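## Task

Take tube B (blue cap), which sits in position B4 of rack RK, and seat it fully down in bore D6 of mixer MX. Then press START on the mixer and keep the tube in that bore until the green lamp on top of the mixer turns off. Do not touch or grip anyone else's tubes, and keep them seated in their bores and wells. Every station must stay upright and level on the bench mat. Anything held in place only by the robot at the end does not count. Finish by opening the gripper and moving away.

## Robot and tools

Robot: one Kinova Gen3 seven-joint arm carrying a Robotiq 2F-85 parallel gripper and a wrist camera. There is only one arm, so every command is a single row for that arm.

Scene frame: origin on the table top directly under the arm's base, +z up, +y to the left when looking along +x. The base may be slightly tilted. Gripper frame: fingers point along its +z, pads close along its y. end_effector_position is the point midway between the pads when closed; closed fingertips extend about 19 mm past it (about 6 mm when fully open), and closing pushes the tips roughly 13 mm farther out, so leave clearance over surfaces.

Layout: rack RK is closest to the base. Behind it, left to right: mixer MX, magnet block MG, spectrophotometer SP, balance BAL, dry block DB. None are fastened. Seen from a station's front, row A is the nearest row and column 1 the leftmost. START is the key on the mixer's sloping front. Tubes must be pushed to the bottom of their bore. If the mixer's shaking block is held or bumped, the run aborts and a red lamp lights; press START again. START is ignored while a run is going.

A row is 9 numbers: x, y, z, qw, qx, qy, qz, position, speed. x, y, z are an absolute target for end_effector_position in metres, scene frame. qw..qz are an absolute target orientation (w first), scene frame. position and speed are for the fingers, each in [-1, 1]. position +1 = fully open (85 mm), 0 ≈ 41 mm, about -0.8 = pads touching, -1 = close until blocked (full grip, roughly 190 to 235 N per pad). speed sets how fast the gap changes: about 20 mm/s at -1, 85 at 0, 150 at +1. To hold an orientation, repeat its quaternion in every row rather than copying a drifted one from the result.

execute_actions(actions, pictures): actions is a list with zero or one item. Empty list: just returns the current state. {"rows": [...], "steps": n}: rows is a list of 1 to 15 rows, steps at most 15 (default 15), each step 1/30 s; row k is applied on step k and the last row repeats. {"steps": n} alone: a wait of up to 300 steps counted from the previous result (thinking time counts in). pictures is optional true/false. A refused call does nothing. A call is refused if any target lies more than 0.6 m from the last reported position along any gripper axis.

move(target, speed): target is one row as above, an absolute pose plus finger numbers (finger numbers are sent at the start). The gripper follows a straight path from its current pose, lasting 0.5 to 10 s (stops short if longer). speed is top path speed in m/s, 0.002 to 0.5, default 0.25; rotation limited to twice that in rad/s. The path does not slow for obstacles, and the real hand can lag, stray and overshoot the speed. Faster contact and targets deeper past a contact press harder. The result adds a move: line: done (at rest near target), off_target, moving, held or fault, plus limits (paced = pose was clipped; held = a check blocked some steps, after which motion can jump fast) and the remaining distance.

wait(seconds): 0 to 10 s with nothing new sent.
zoom_image(camera, region): closer view of a region [x0, y0, x1, y1] in pixels (origin top-left, at most 504x504) of the latest image from cam_head_left, cam_head_right, cam_high, cam_low or cam_wrist. All images are 504x504.
read_manual(section): licence texts only.
finished_scene(scene): ends the current scene (give its number), grades it, and returns the next task. Irreversible.

Control behaviour: each step the commanded pose is clipped to within 70 mm and 16 degrees of the measured pose, then damped IK drives the joints, favouring position over orientation. After an action ends the arm only continues to the last clipped pose, so long moves need repeated commands; check the reported pose. Joints slow and stop together. The simulation keeps running while the operator thinks, and fingers still in motion keep moving.

Result lines: the state line gives end_effector_position and end_effector_quat_wxyz (printed hand position may be off, more at long reach). position_measured_pct ≈ 50 − 50×position: 0 fully open; stopping below about 90 means something is held or blocking; about 90 or more means pads met (empty or a very thin object). "pose unreachable" means the clearance check altered or blocked the command; HELD marks affected steps. "Hand target" shows the pose the controller is driving toward. Joint torques are listed base to gripper with offsets and noise. Joint ranges (rad): waist ±69.115, shoulder ±2.250, upper arm roll ±69.115, elbow ±2.580, forearm roll ±69.115, wrist pitch ±2.100, wrist roll ±69.115.

Gripping: close with position -1 and keep sending it. For a soft grip, open, then close to slightly under the object width. Release by sending a position wider than the object. Fingers stay put until the position number changes by 0.01 or more, but re-close on their own if the object slips or is lost.

Avoid: contact torque at a joint's load limit (48.6 N m for the first four joints, 30.6 for the last three, held weight included) causes a 10 s torque-fault stop. Long holding heats motors; MOTOR HOT appears from 60 °C and at 75 °C the arm sags (OVER-TEMPERATURE FAULT). Do not drop, slam, hit hard or shove things, tip stations, or knock anything off the table, which ends the scene. Loose objects may occasionally get a brief push from outside.

Each tool is called after ">>>" in YAML: its name, and indented under it one key for each argument.

## Session

>>> execute_actions:
  actions: []

Scene clock: 0.00 s of 9600.00 s.
end_effector_position=(+0.0844, -0.3862, +0.2402) position_measured_pct=0.0 end_effector_quat_wxyz=(+0.246, -0.186, +0.863, +0.401)
Joint positions: [ 1.788  1.076 -0.515  1.089 -0.06   1.893  3.289]
Joint velocities: [ 0.     0.    -0.    -0.001  0.     0.     0.   ]
Joint torques (N m, as the joint torque sensors report them, + toward a larger angle): no reading
Hand target: +0.084, -0.386, +0.240; +0.246, -0.186, +0.863, +0.401

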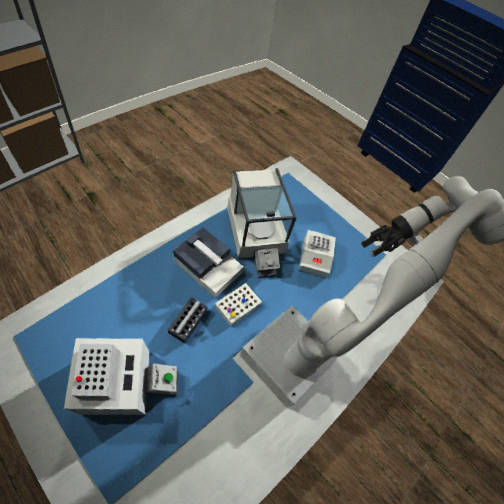

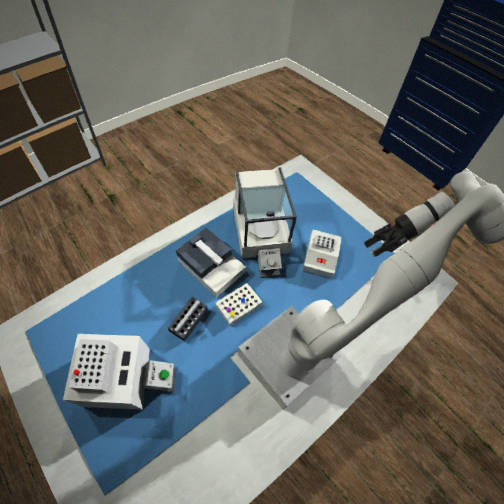

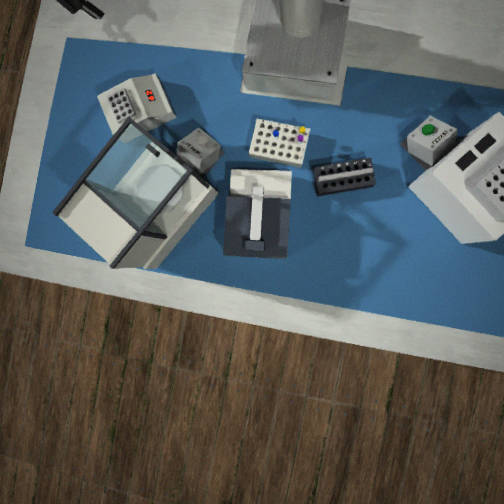

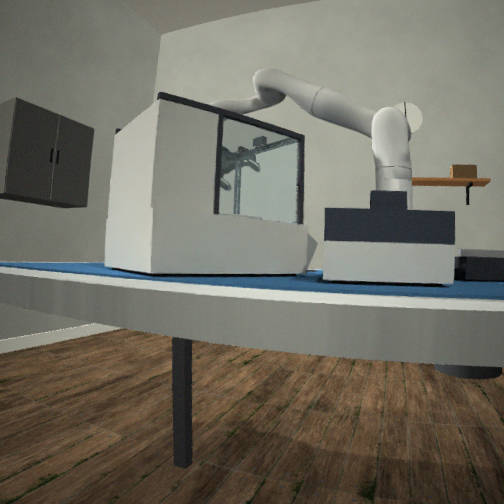

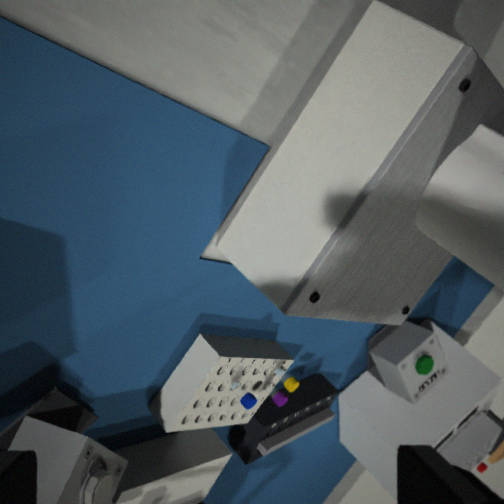

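>>> move:
  target: [0.22, 0.0, 0.35, 0, 1, 0, 0, 1, 1]

Scene clock: 8.90 s of 9600.00 s.
end_effector_position=(+0.2212, -0.0001, +0.3503) position_measured_pct=0.0 end_effector_quat_wxyz=(+0.000, +1.000, +0.000, +0.002)
Joint positions: [ 1.954  0.286 -2.252  2.116  0.245  1.218  4.276]
Joint velocities: [ 0.003  0.006 -0.006  0.004  0.005 -0.001 -0.006]
Joint torques (N m, as the joint torque sensors report them, + toward a larger angle): [-0.26  0.48 -1.44 -8.99  0.09 -0.36  0.21]
Hand target: +0.221, -0.000, +0.350; -0.000, +1.000, +0.000, +0.002
Off the commanded pose: 0.001 m, 0 deg.
move: done

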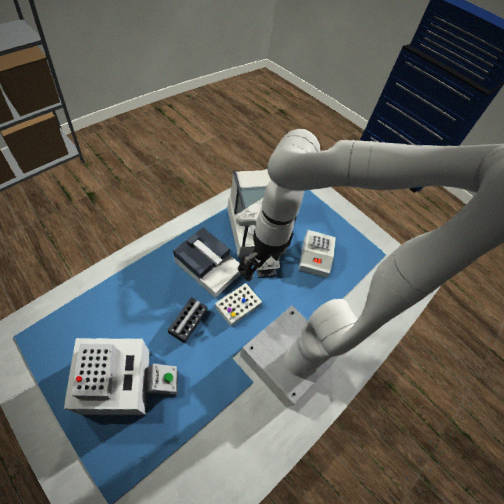

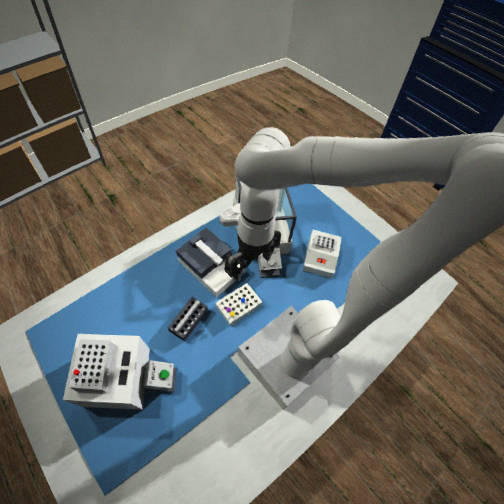

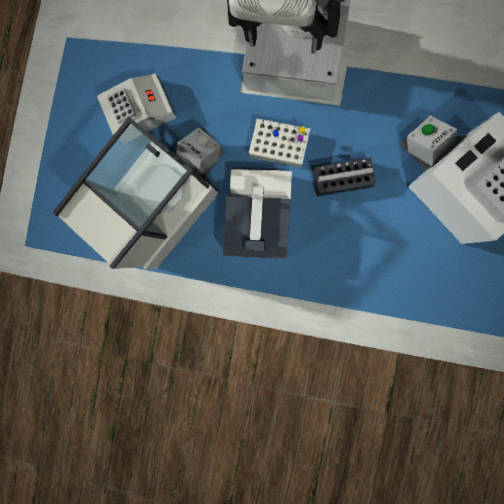

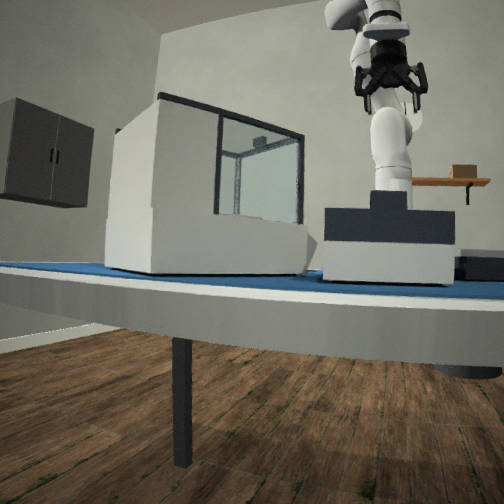

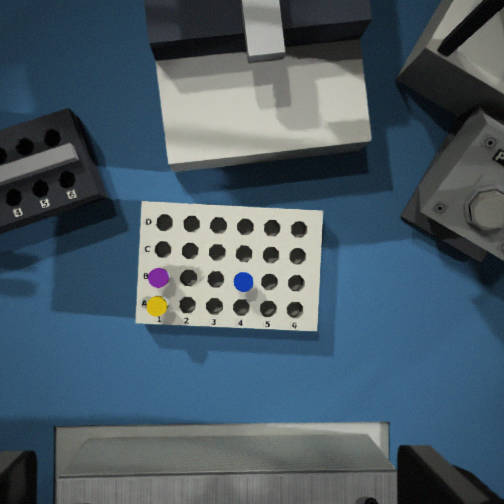

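>>> move:
  target: [0.255, 0.006, 0.16, 0, 1, 0, 0, 0.2, 1]

Scene clock: 14.40 s of 9600.00 s.
end_effector_position=(+0.2540, +0.0067, +0.1599) position_measured_pct=40.1 end_effector_quat_wxyz=(+0.000, +1.000, +0.002, -0.002)
Joint positions: [ 2.628 -0.434 -2.5    2.413 -0.599  0.447  5.32 ]
Joint velocities: [ 0.035 -0.001 -0.004  0.001 -0.013  0.002  0.023]
Joint torques (N m, as the joint torque sensors report them, + toward a larger angle): [-0.29 11.21  2.22 -2.87  0.2  -0.33  0.02]
Hand target: +0.254, +0.006, +0.160; -0.000, +1.000, +0.001, -0.002
Off the commanded pose: 0.001 m, 0 deg.
move: done; limits=paced

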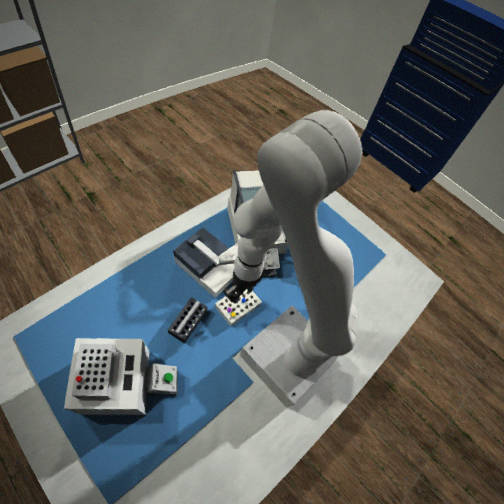

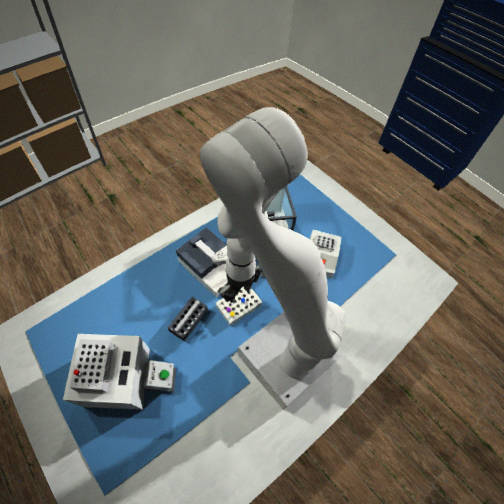

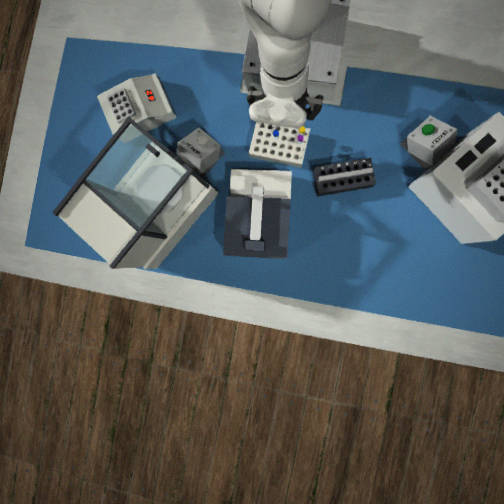

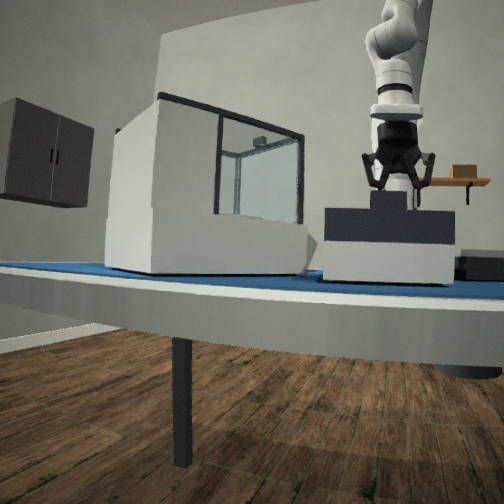

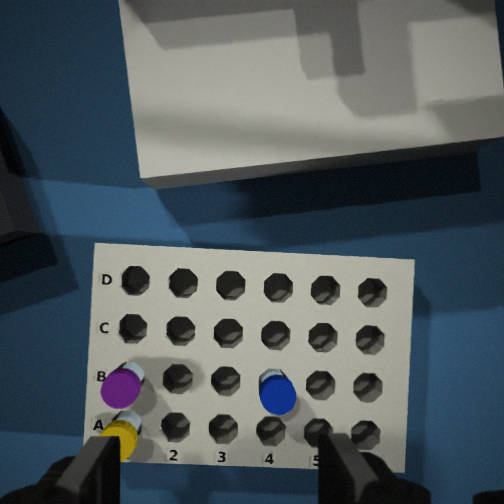

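>>> move:
  target: [0.262, -0.013, 0.12, 0, 1, 0, 0, 0.2, 1]
  speed: 0.1

Scene clock: 29.33 s of 9600.00 s.
end_effector_position=(+0.2620, -0.0123, +0.1202) position_measured_pct=40.1 end_effector_quat_wxyz=(-0.000, +1.000, +0.001, -0.000)
Joint positions: [ 2.886 -0.543 -2.72   2.434 -0.797  0.289  5.569]
Joint velocities: [ 0.03  -0.002 -0.017  0.006 -0.015 -0.012  0.02 ]
Joint torques (N m, as the joint torque sensors report them, + toward a larger angle): [-0.04 12.8   2.74 -2.05 -0.18 -0.5   0.29]
Hand target: +0.262, -0.013, +0.120; -0.000, +1.000, +0.000, -0.000
Off the commanded pose: 0.001 m, 0 deg.
move: done

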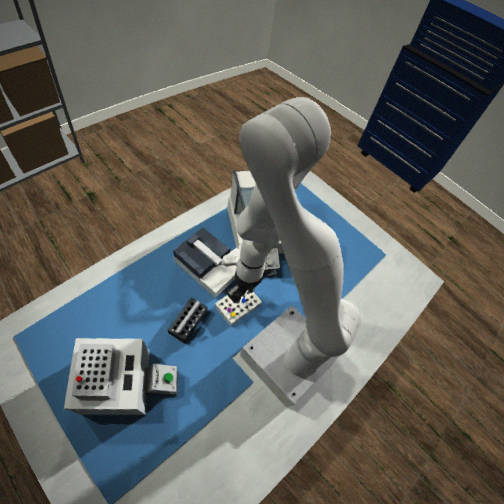

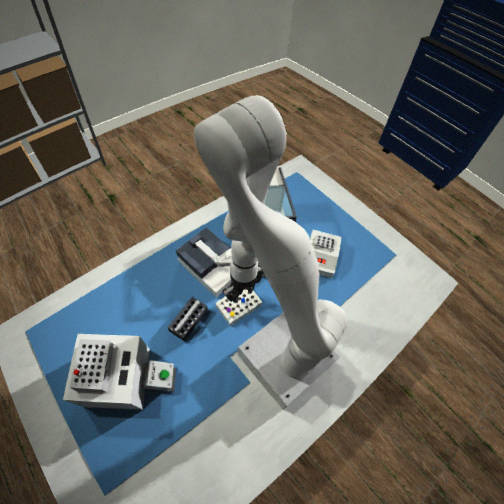

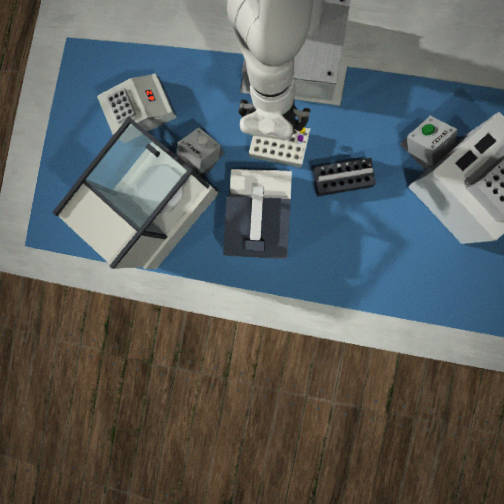

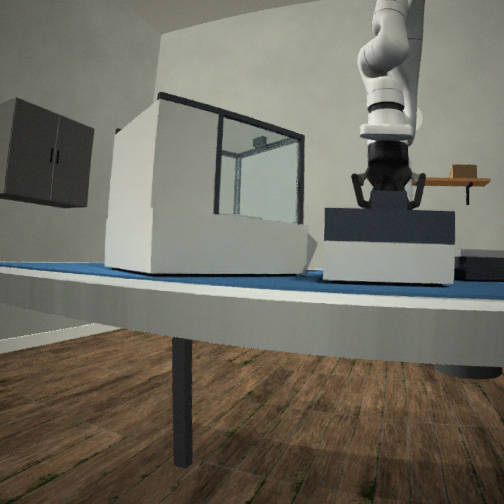

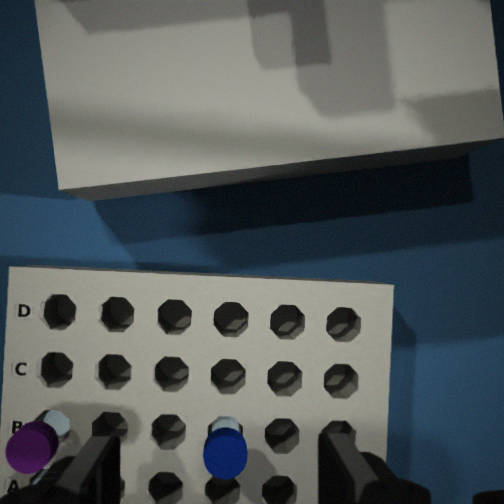

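>>> move:
  target: [0.262, -0.0145, 0.087, 0, 1, 0, 0, -0.2, 1]
  speed: 0.05

>>> zoom_image:
  camera: "cam_head_left"
  region: [180, 230, 300, 350]

Scene clock: 39.17 s of 9600.00 s.
end_effector_position=(+0.2622, -0.0138, +0.0872) position_measured_pct=59.9 end_effector_quat_wxyz=(-0.000, +1.000, +0.001, -0.000)
Joint positions: [ 3.093 -0.628 -2.982  2.458 -0.95   0.105  5.71 ]
Joint velocities: [ 0.041 -0.002 -0.039  0.008 -0.014 -0.027  0.014]
Joint torques (N m, as the joint torque sensors report them, + toward a larger angle): [-0.48 12.84  1.61 -0.49 -0.22 -0.17  0.14]
Hand target: +0.262, -0.014, +0.087; -0.000, +1.000, +0.000, +0.000
Off the commanded pose: 0.001 m, 0 deg.
move: done

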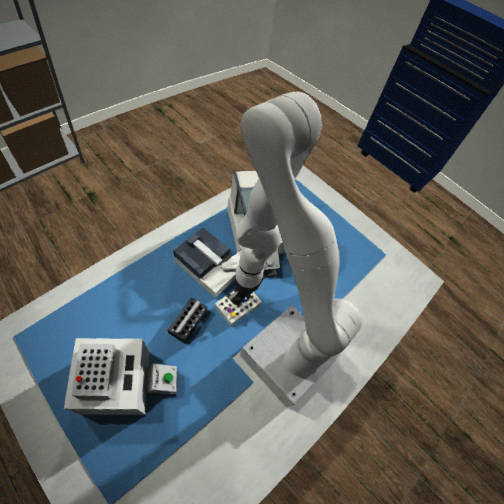

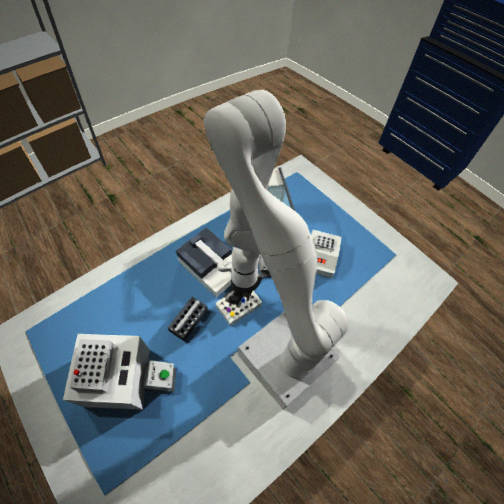

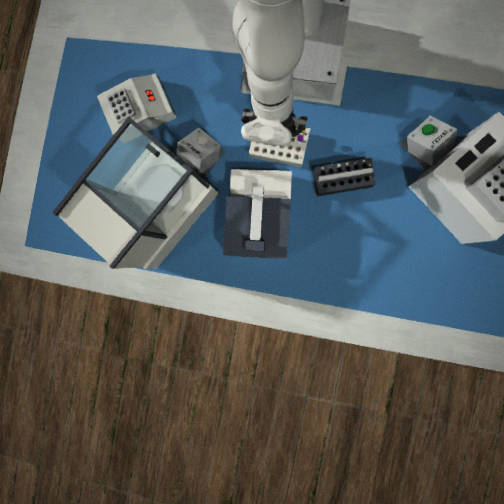

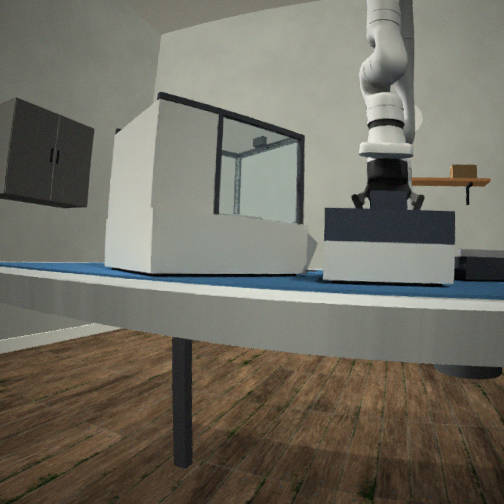

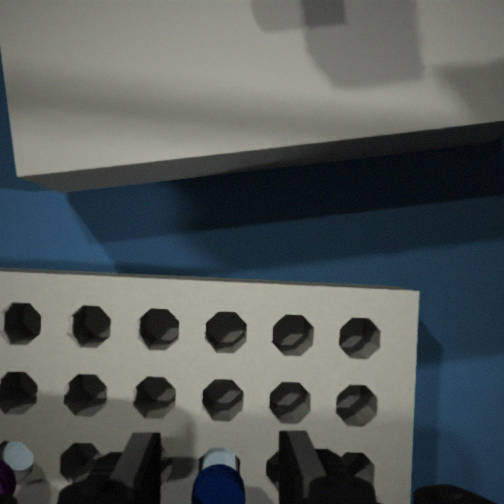

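Region (180, 230, 300, 350) of cam_head_left's 504x504 image, scaled by 4.200, with more detail than that image has.

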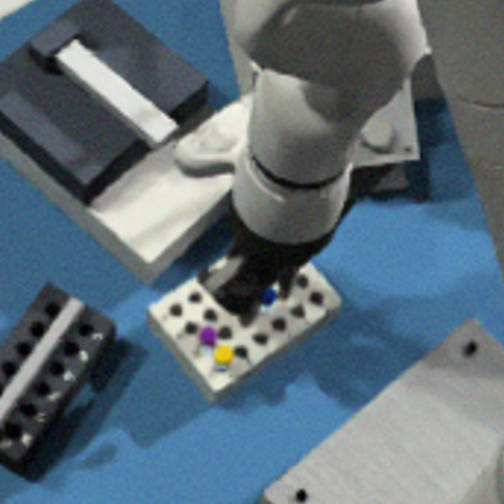

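>>> execute_actions:
  actions:
    - {"rows": [[0.262, -0.0145, 0.087, 0, 1, 0, 0, -0.65, -0.5]], "steps": 15}
  pictures: false

>>> move:
  target: [0.262, -0.0145, 0.2, 0, 1, 0, 0, -0.65, -0.5]
  speed: 0.06

Scene clock: 43.17 s of 9600.00 s.
end_effector_position=(+0.2620, -0.0145, +0.0870) position_measured_pct=80.6 end_effector_quat_wxyz=(-0.000, +1.000, +0.000, +0.000)
Joint positions: [ 3.098 -0.629 -2.985  2.459 -0.951  0.102  5.711]
Joint velocities: [-0.     0.001 -0.     0.    -0.     0.     0.001]
Joint torques (N m, as the joint torque sensors report them, + toward a larger angle): [-0.41 12.99  1.05 -0.85  0.25 -0.1   0.35]
Hand target: +0.262, -0.014, +0.087; -0.000, +1.000, +0.000, +0.000
Off the commanded pose: 0.000 m, 0 deg.
Steps of this call (steps 1 to 105: nothing new was sent; steps 106 to 120: all 15 steps of this action). Readings (end_effector_position | what the end effector reports):
106: (+0.2620, -0.0144, +0.0870) | position_measured_pct=59.9
107: (+0.2620, -0.0144, +0.0870) | position_measured_pct=60.3
109: (+0.2620, -0.0145, +0.0870) | position_measured_pct=63.1
113: (+0.2620, -0.0145, +0.0870) | position_measured_pct=69.8
120: the state above

Scene clock: 45.67 s of 9600.00 s.
end_effector_position=(+0.2620, -0.0152, +0.1998) position_measured_pct=80.6 end_effector_quat_wxyz=(+0.001, +1.000, -0.001, -0.000)
Joint positions: [ 2.565 -0.34  -2.347  2.335 -0.413  0.604  5.213]
Joint velocities: [-0.014  0.007  0.002 -0.003  0.007  0.004 -0.012]
Joint torques (N m, as the joint torque sensors report them, + toward a larger angle): [-0.26  9.35  2.58 -4.61  0.23 -0.19 -0.03]
Hand target: +0.262, -0.015, +0.200; +0.001, +1.000, -0.000, +0.000
Off the commanded pose: 0.001 m, 0 deg.
move: done

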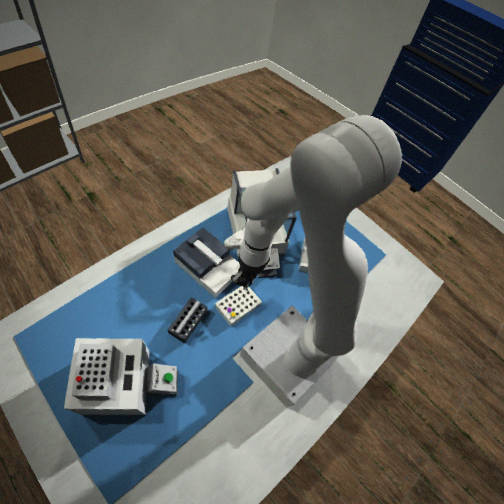

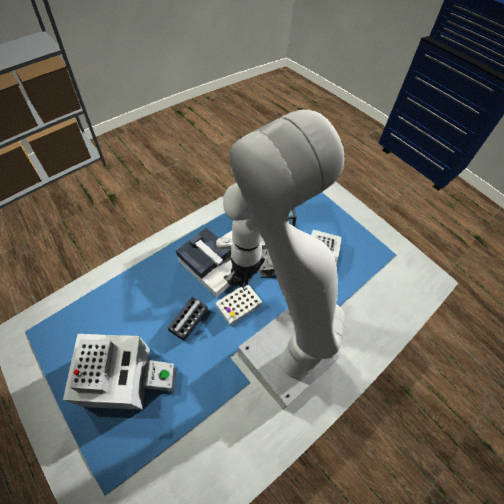

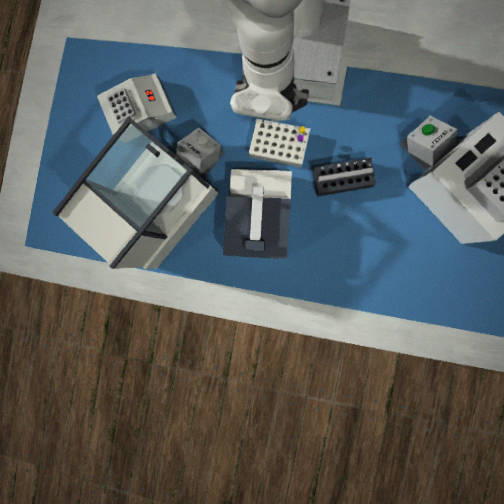

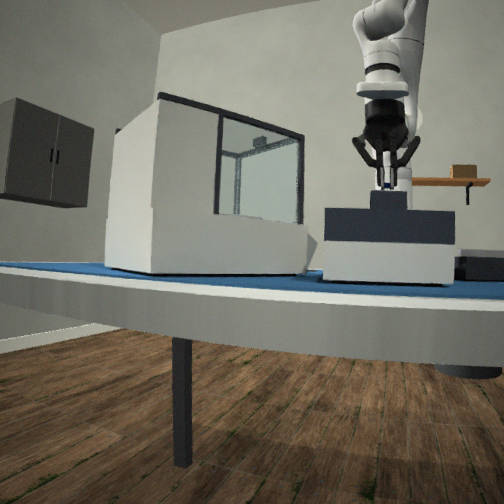

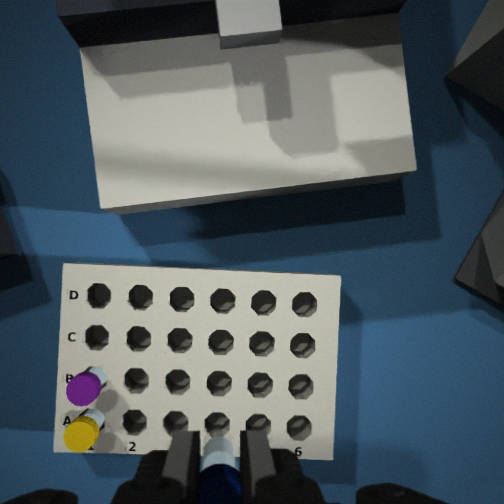

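>>> move:
  target: [0.27, 0.42, 0.42, 0, 0.887, 0.462, 0, -0.65, -0.5]
  speed: 0.2

Scene clock: 54.23 s of 9600.00 s.
end_effector_position=(+0.2707, +0.4205, +0.4200) position_measured_pct=80.6 end_effector_quat_wxyz=(+0.000, +0.887, +0.461, +0.002)
Joint positions: [ 1.909 -0.511 -2.671  1.145 -0.217  1.537  4.83 ]
Joint velocities: [ 0.005 -0.01   0.    -0.008 -0.001  0.006  0.001]
Joint torques (N m, as the joint torque sensors report them, + toward a larger angle): [-0.59 18.86  2.22 -8.93  0.4  -0.33  0.18]
Hand target: +0.271, +0.420, +0.420; +0.000, +0.888, +0.461, +0.002
Off the commanded pose: 0.001 m, 0 deg.
move: done

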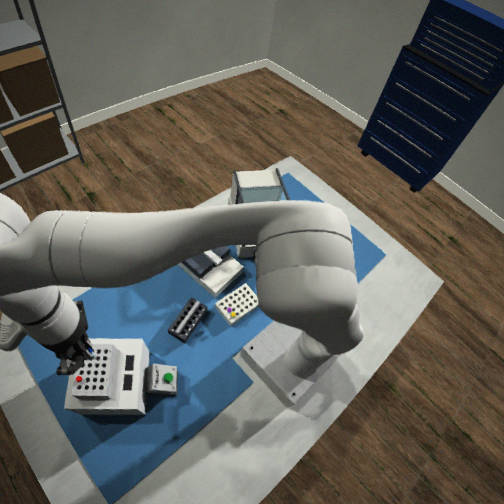

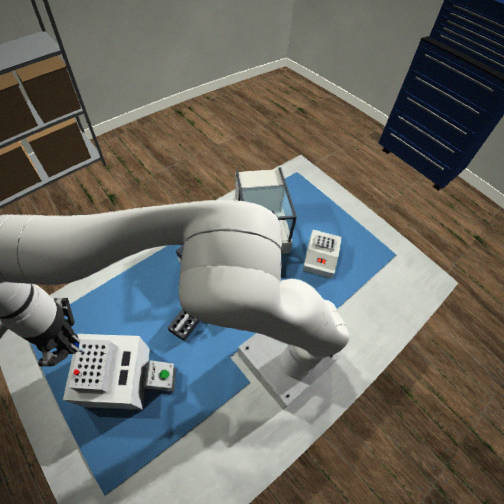

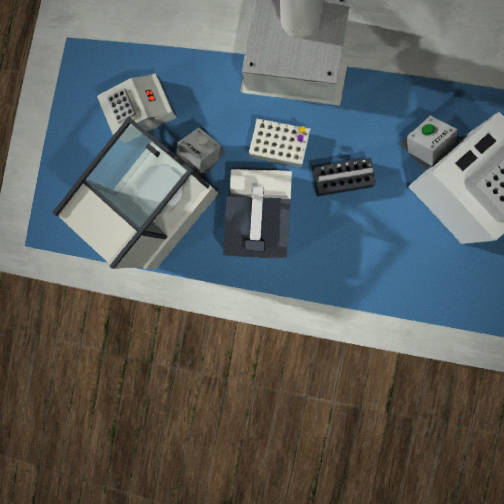

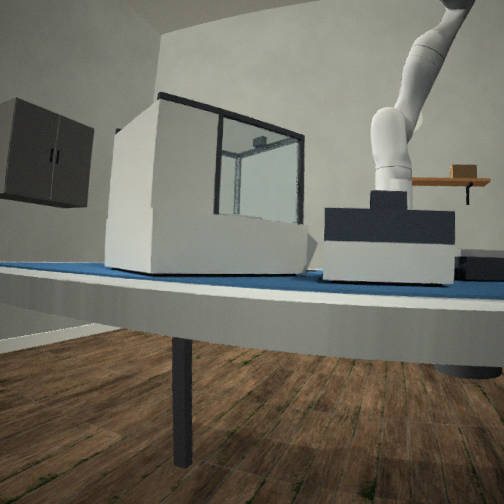

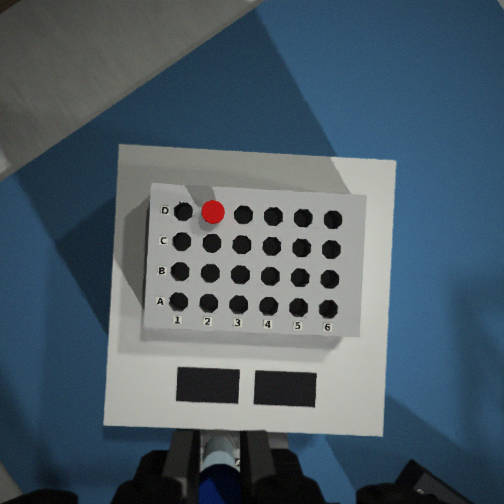

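>>> move:
  target: [0.3734, 0.4474, 0.27, 0, 0.887, 0.462, 0, -0.65, -0.5]
  speed: 0.12

Scene clock: 60.47 s of 9600.00 s.
end_effector_position=(+0.3731, +0.4473, +0.2702) position_measured_pct=80.6 end_effector_quat_wxyz=(-0.000, +0.887, +0.462, -0.000)
Joint positions: [ 2.093 -0.795 -2.717  1.127 -0.306  1.286  4.99 ]
Joint velocities: [ 0.002 -0.005  0.001 -0.001  0.001 -0.     0.   ]
Joint torques (N m, as the joint torque sensors report them, + toward a larger angle): [-0.27 23.33  2.98 -8.1  -0.32 -0.57  0.  ]
Hand target: +0.373, +0.447, +0.270; -0.000, +0.887, +0.462, -0.000
Off the commanded pose: 0.000 m, 0 deg.
move: done

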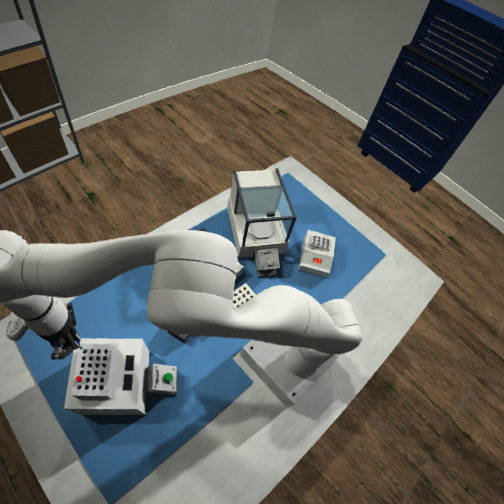

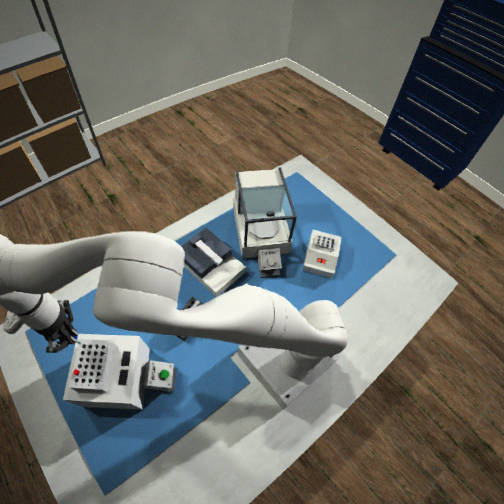

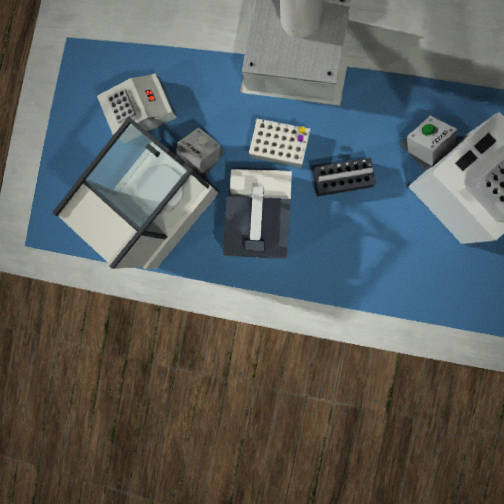

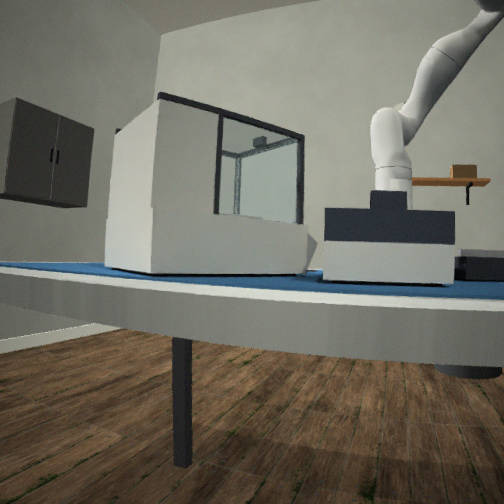

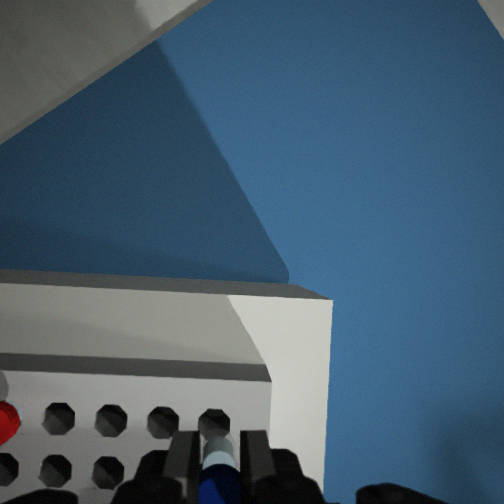

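>>> move:
  target: [0.3708, 0.4480, 0.256, 0, 0.887, 0.462, 0, -0.65, -0.5]
  speed: 0.03

>>> zoom_image:
  camera: "cam_head_right"
  region: [30, 290, 150, 410]

Scene clock: 69.23 s of 9600.00 s.
end_effector_position=(+0.3708, +0.4480, +0.2561) position_measured_pct=80.6 end_effector_quat_wxyz=(-0.000, +0.887, +0.462, -0.000)
Joint positions: [ 2.088 -0.805 -2.719  1.156 -0.311  1.248  4.991]
Joint velocities: [-0.    -0.    -0.     0.003 -0.    -0.004  0.   ]
Joint torques (N m, as the joint torque sensors report them, + toward a larger angle): [-0.46 23.77  3.12 -7.95  0.23 -0.19  0.21]
Hand target: +0.371, +0.448, +0.256; -0.000, +0.887, +0.462, -0.000
Off the commanded pose: 0.000 m, 0 deg.
move: done

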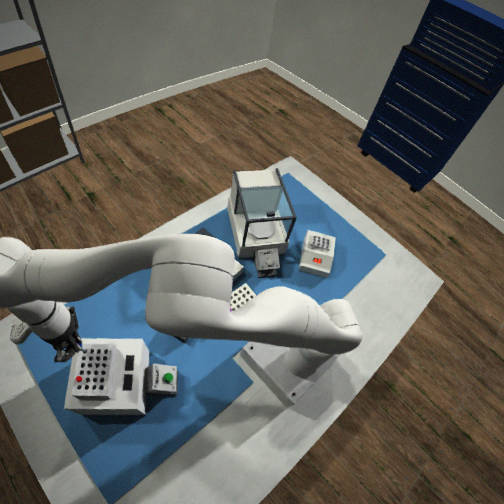

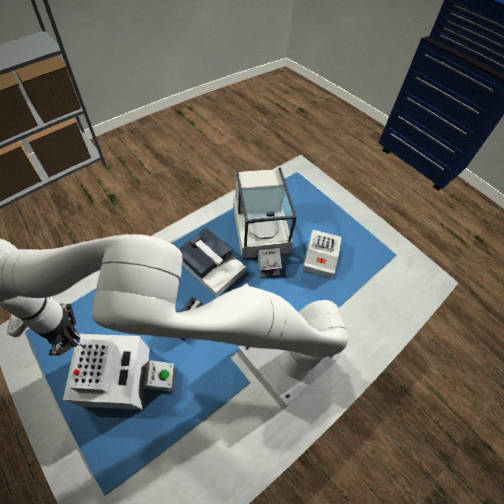

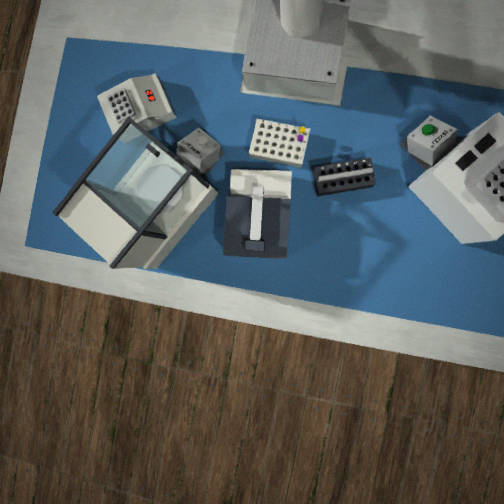

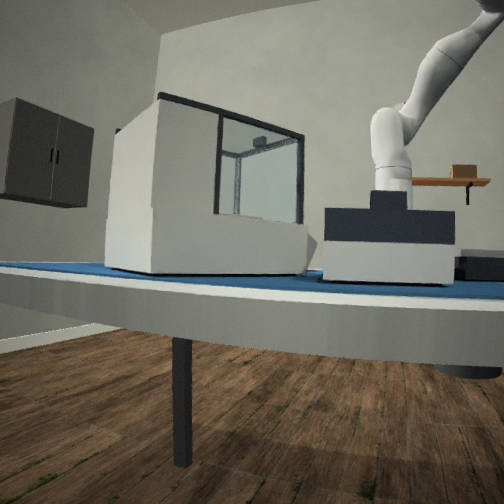

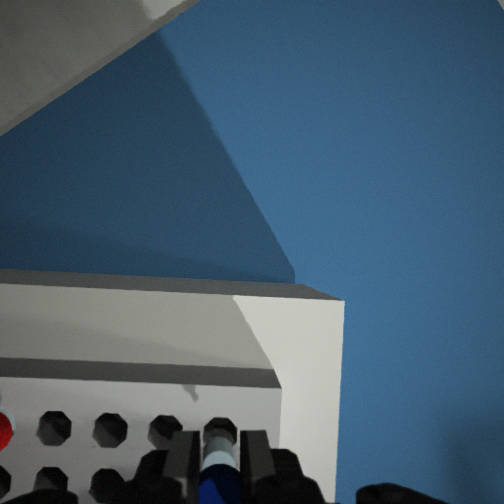

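Region (30, 290, 150, 410) of cam_head_right's 504x504 image, scaled by 4.200, with more detail than that image has.

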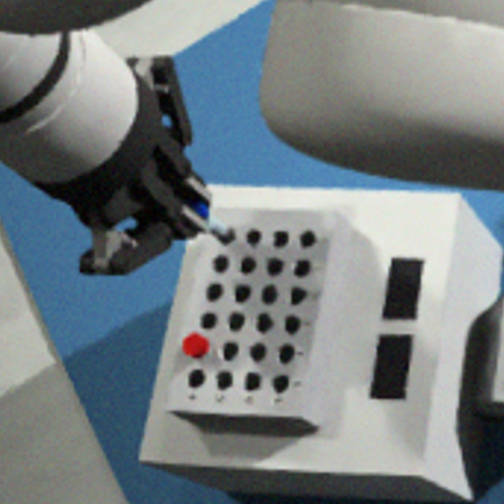

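>>> move:
  target: [0.3708, 0.4480, 0.233, 0, 0.887, 0.462, 0, -0.65, -0.5]
  speed: 0.02

>>> zoom_image:
  camera: "cam_head_right"
  region: [30, 290, 150, 410]

Scene clock: 75.33 s of 9600.00 s.
end_effector_position=(+0.3710, +0.4481, +0.2333) position_measured_pct=80.6 end_effector_quat_wxyz=(-0.000, +0.887, +0.462, +0.000)
Joint positions: [ 2.087 -0.827 -2.726  1.191 -0.32   1.193  5.   ]
Joint velocities: [ 0.    -0.001  0.     0.002  0.    -0.003  0.001]
Joint torques (N m, as the joint torque sensors report them, + toward a larger angle): [-0.01 23.9   3.24 -8.14 -0.05  0.07  0.1 ]
Hand target: +0.371, +0.448, +0.233; -0.000, +0.887, +0.462, -0.000
Off the commanded pose: 0.000 m, 0 deg.
move: done

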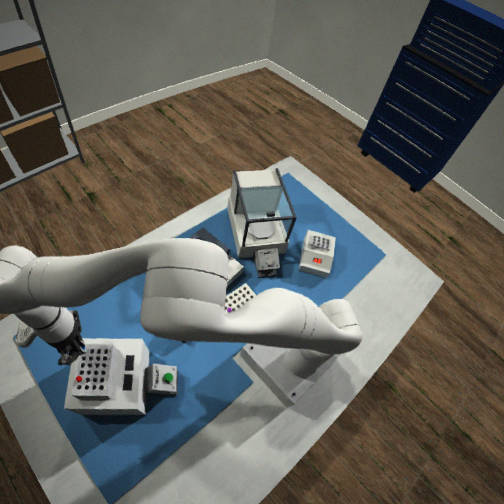

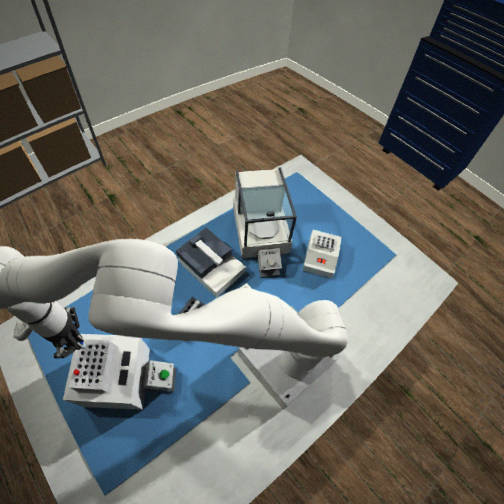

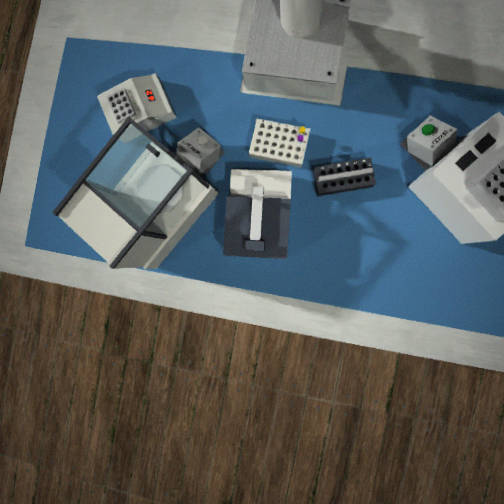

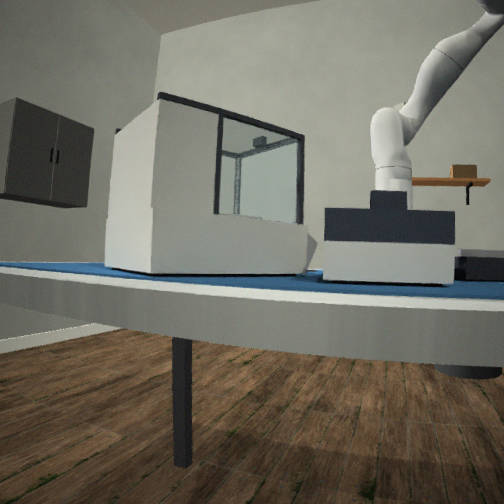

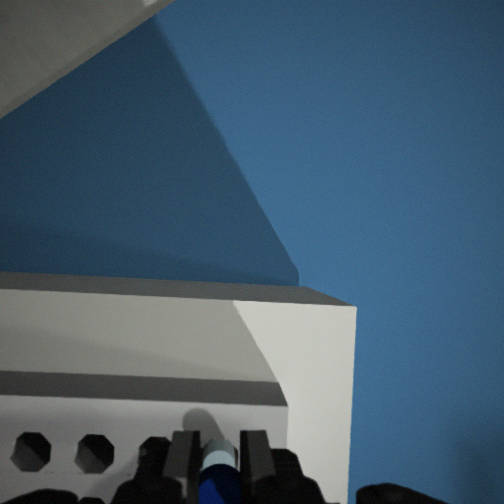

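Region (30, 290, 150, 410) of cam_head_right's 504x504 image, scaled by 4.200, with more detail than that image has.

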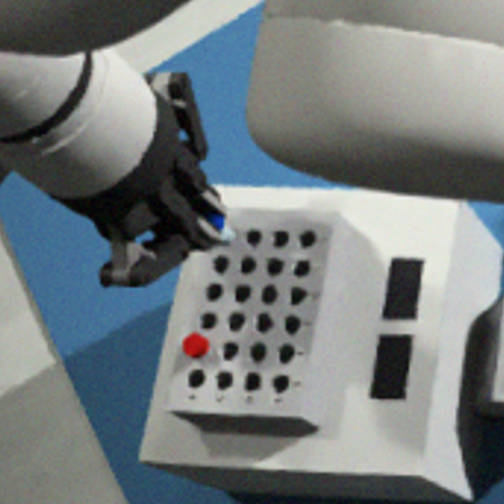

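Tube is in the bore. Release and lift.

>>> execute_actions:
  actions:
    - {"rows": [[0.3708, 0.4480, 0.233, 0, 0.887, 0.462, 0, -0.2, 0]], "steps": 15}
  pictures: false

>>> move:
  target: [0.3708, 0.4480, 0.28, 0, 0.887, 0.462, 0, -0.2, 0]
  speed: 0.05

>>> zoom_image:
  camera: "cam_head_right"
  region: [30, 290, 150, 410]

Scene clock: 79.80 s of 9600.00 s.
end_effector_position=(+0.3708, +0.4480, +0.2330) position_measured_pct=59.9 end_effector_quat_wxyz=(-0.000, +0.887, +0.462, +0.000)
Joint positions: [ 2.087 -0.827 -2.726  1.191 -0.32   1.193  5.   ]
Joint velocities: [-0.    -0.    -0.001  0.     0.    -0.     0.002]
Joint torques (N m, as the joint torque sensors report them, + toward a larger angle): [-0.61 23.68  3.24 -7.75 -0.03 -0.13  0.27]
Hand target: +0.371, +0.448, +0.233; -0.000, +0.887, +0.462, -0.000
Off the commanded pose: 0.000 m, 0 deg.
Steps of this call (steps 1 to 119: nothing new was sent; steps 120 to 134: all 15 steps of this action). Readings (end_effector_position | what the end effector reports):
120: (+0.3710, +0.4481, +0.2332) | position_measured_pct=80.6
121: (+0.3710, +0.4481, +0.2331) | position_measured_pct=80.2
123: (+0.3709, +0.4480, +0.2331) | position_measured_pct=75.8
127: (+0.3708, +0.4480, +0.2330) | position_measured_pct=64.3
134: the state above

Scene clock: 81.30 s of 9600.00 s.
end_effector_position=(+0.3709, +0.4480, +0.2799) position_measured_pct=59.9 end_effector_quat_wxyz=(+0.000, +0.887, +0.462, +0.000)
Joint positions: [ 2.089 -0.785 -2.714  1.114 -0.302  1.308  4.982]
Joint velocities: [ 0.     0.001  0.001 -0.002  0.001  0.003 -0.001]
Joint torques (N m, as the joint torque sensors report them, + toward a larger angle): [-0.42 22.89  3.02 -8.12  0.01  0.01  0.04]
Hand target: +0.371, +0.448, +0.280; +0.000, +0.887, +0.462, +0.000
Off the commanded pose: 0.000 m, 0 deg.
move: done

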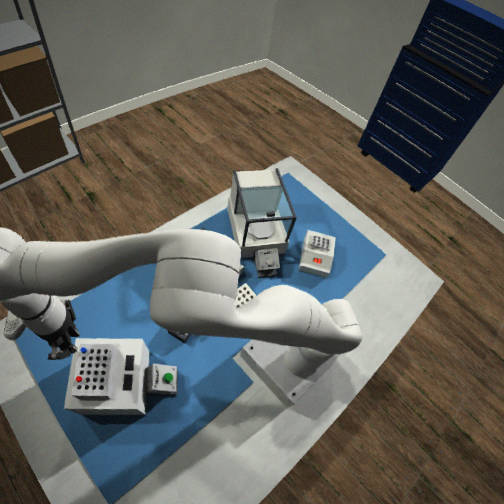

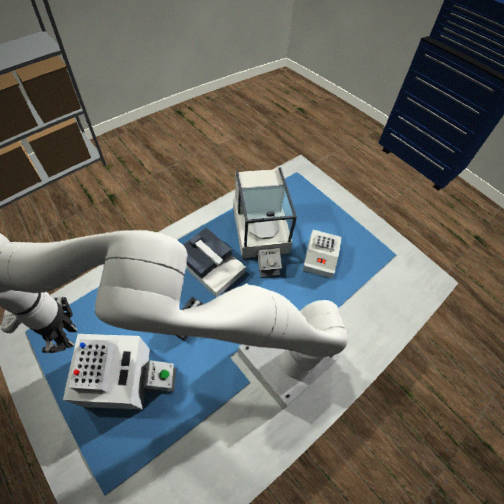

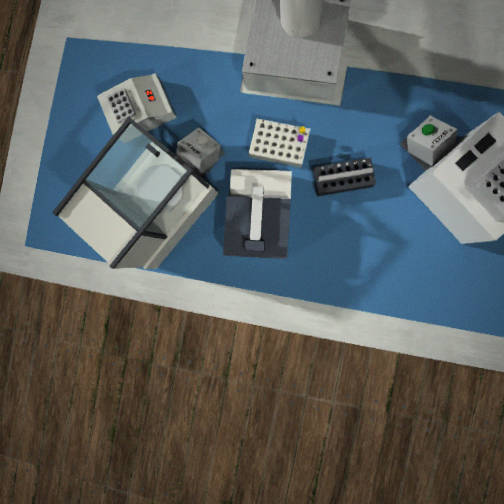

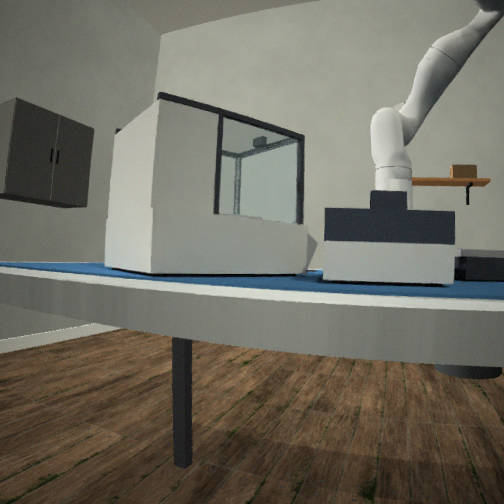

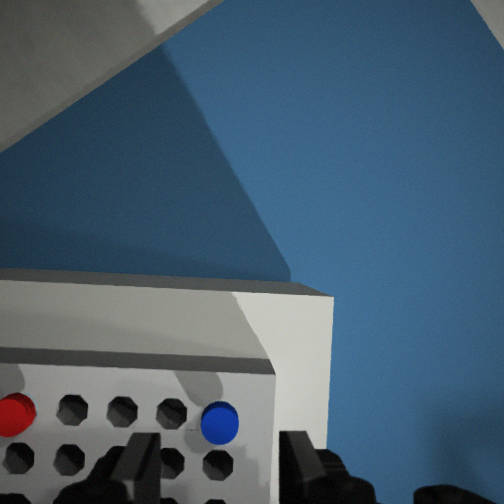

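Region (30, 290, 150, 410) of cam_head_right's 504x504 image, scaled by 4.200, with more detail than that image has.

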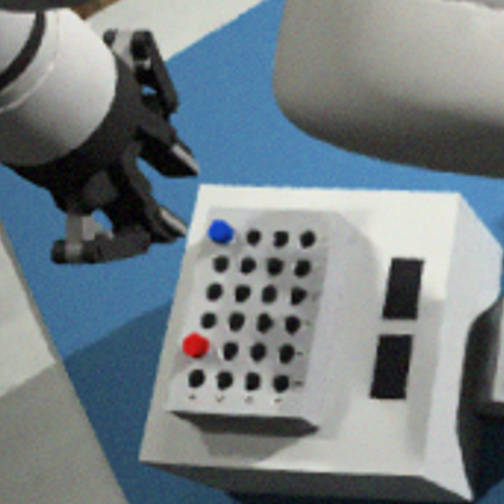

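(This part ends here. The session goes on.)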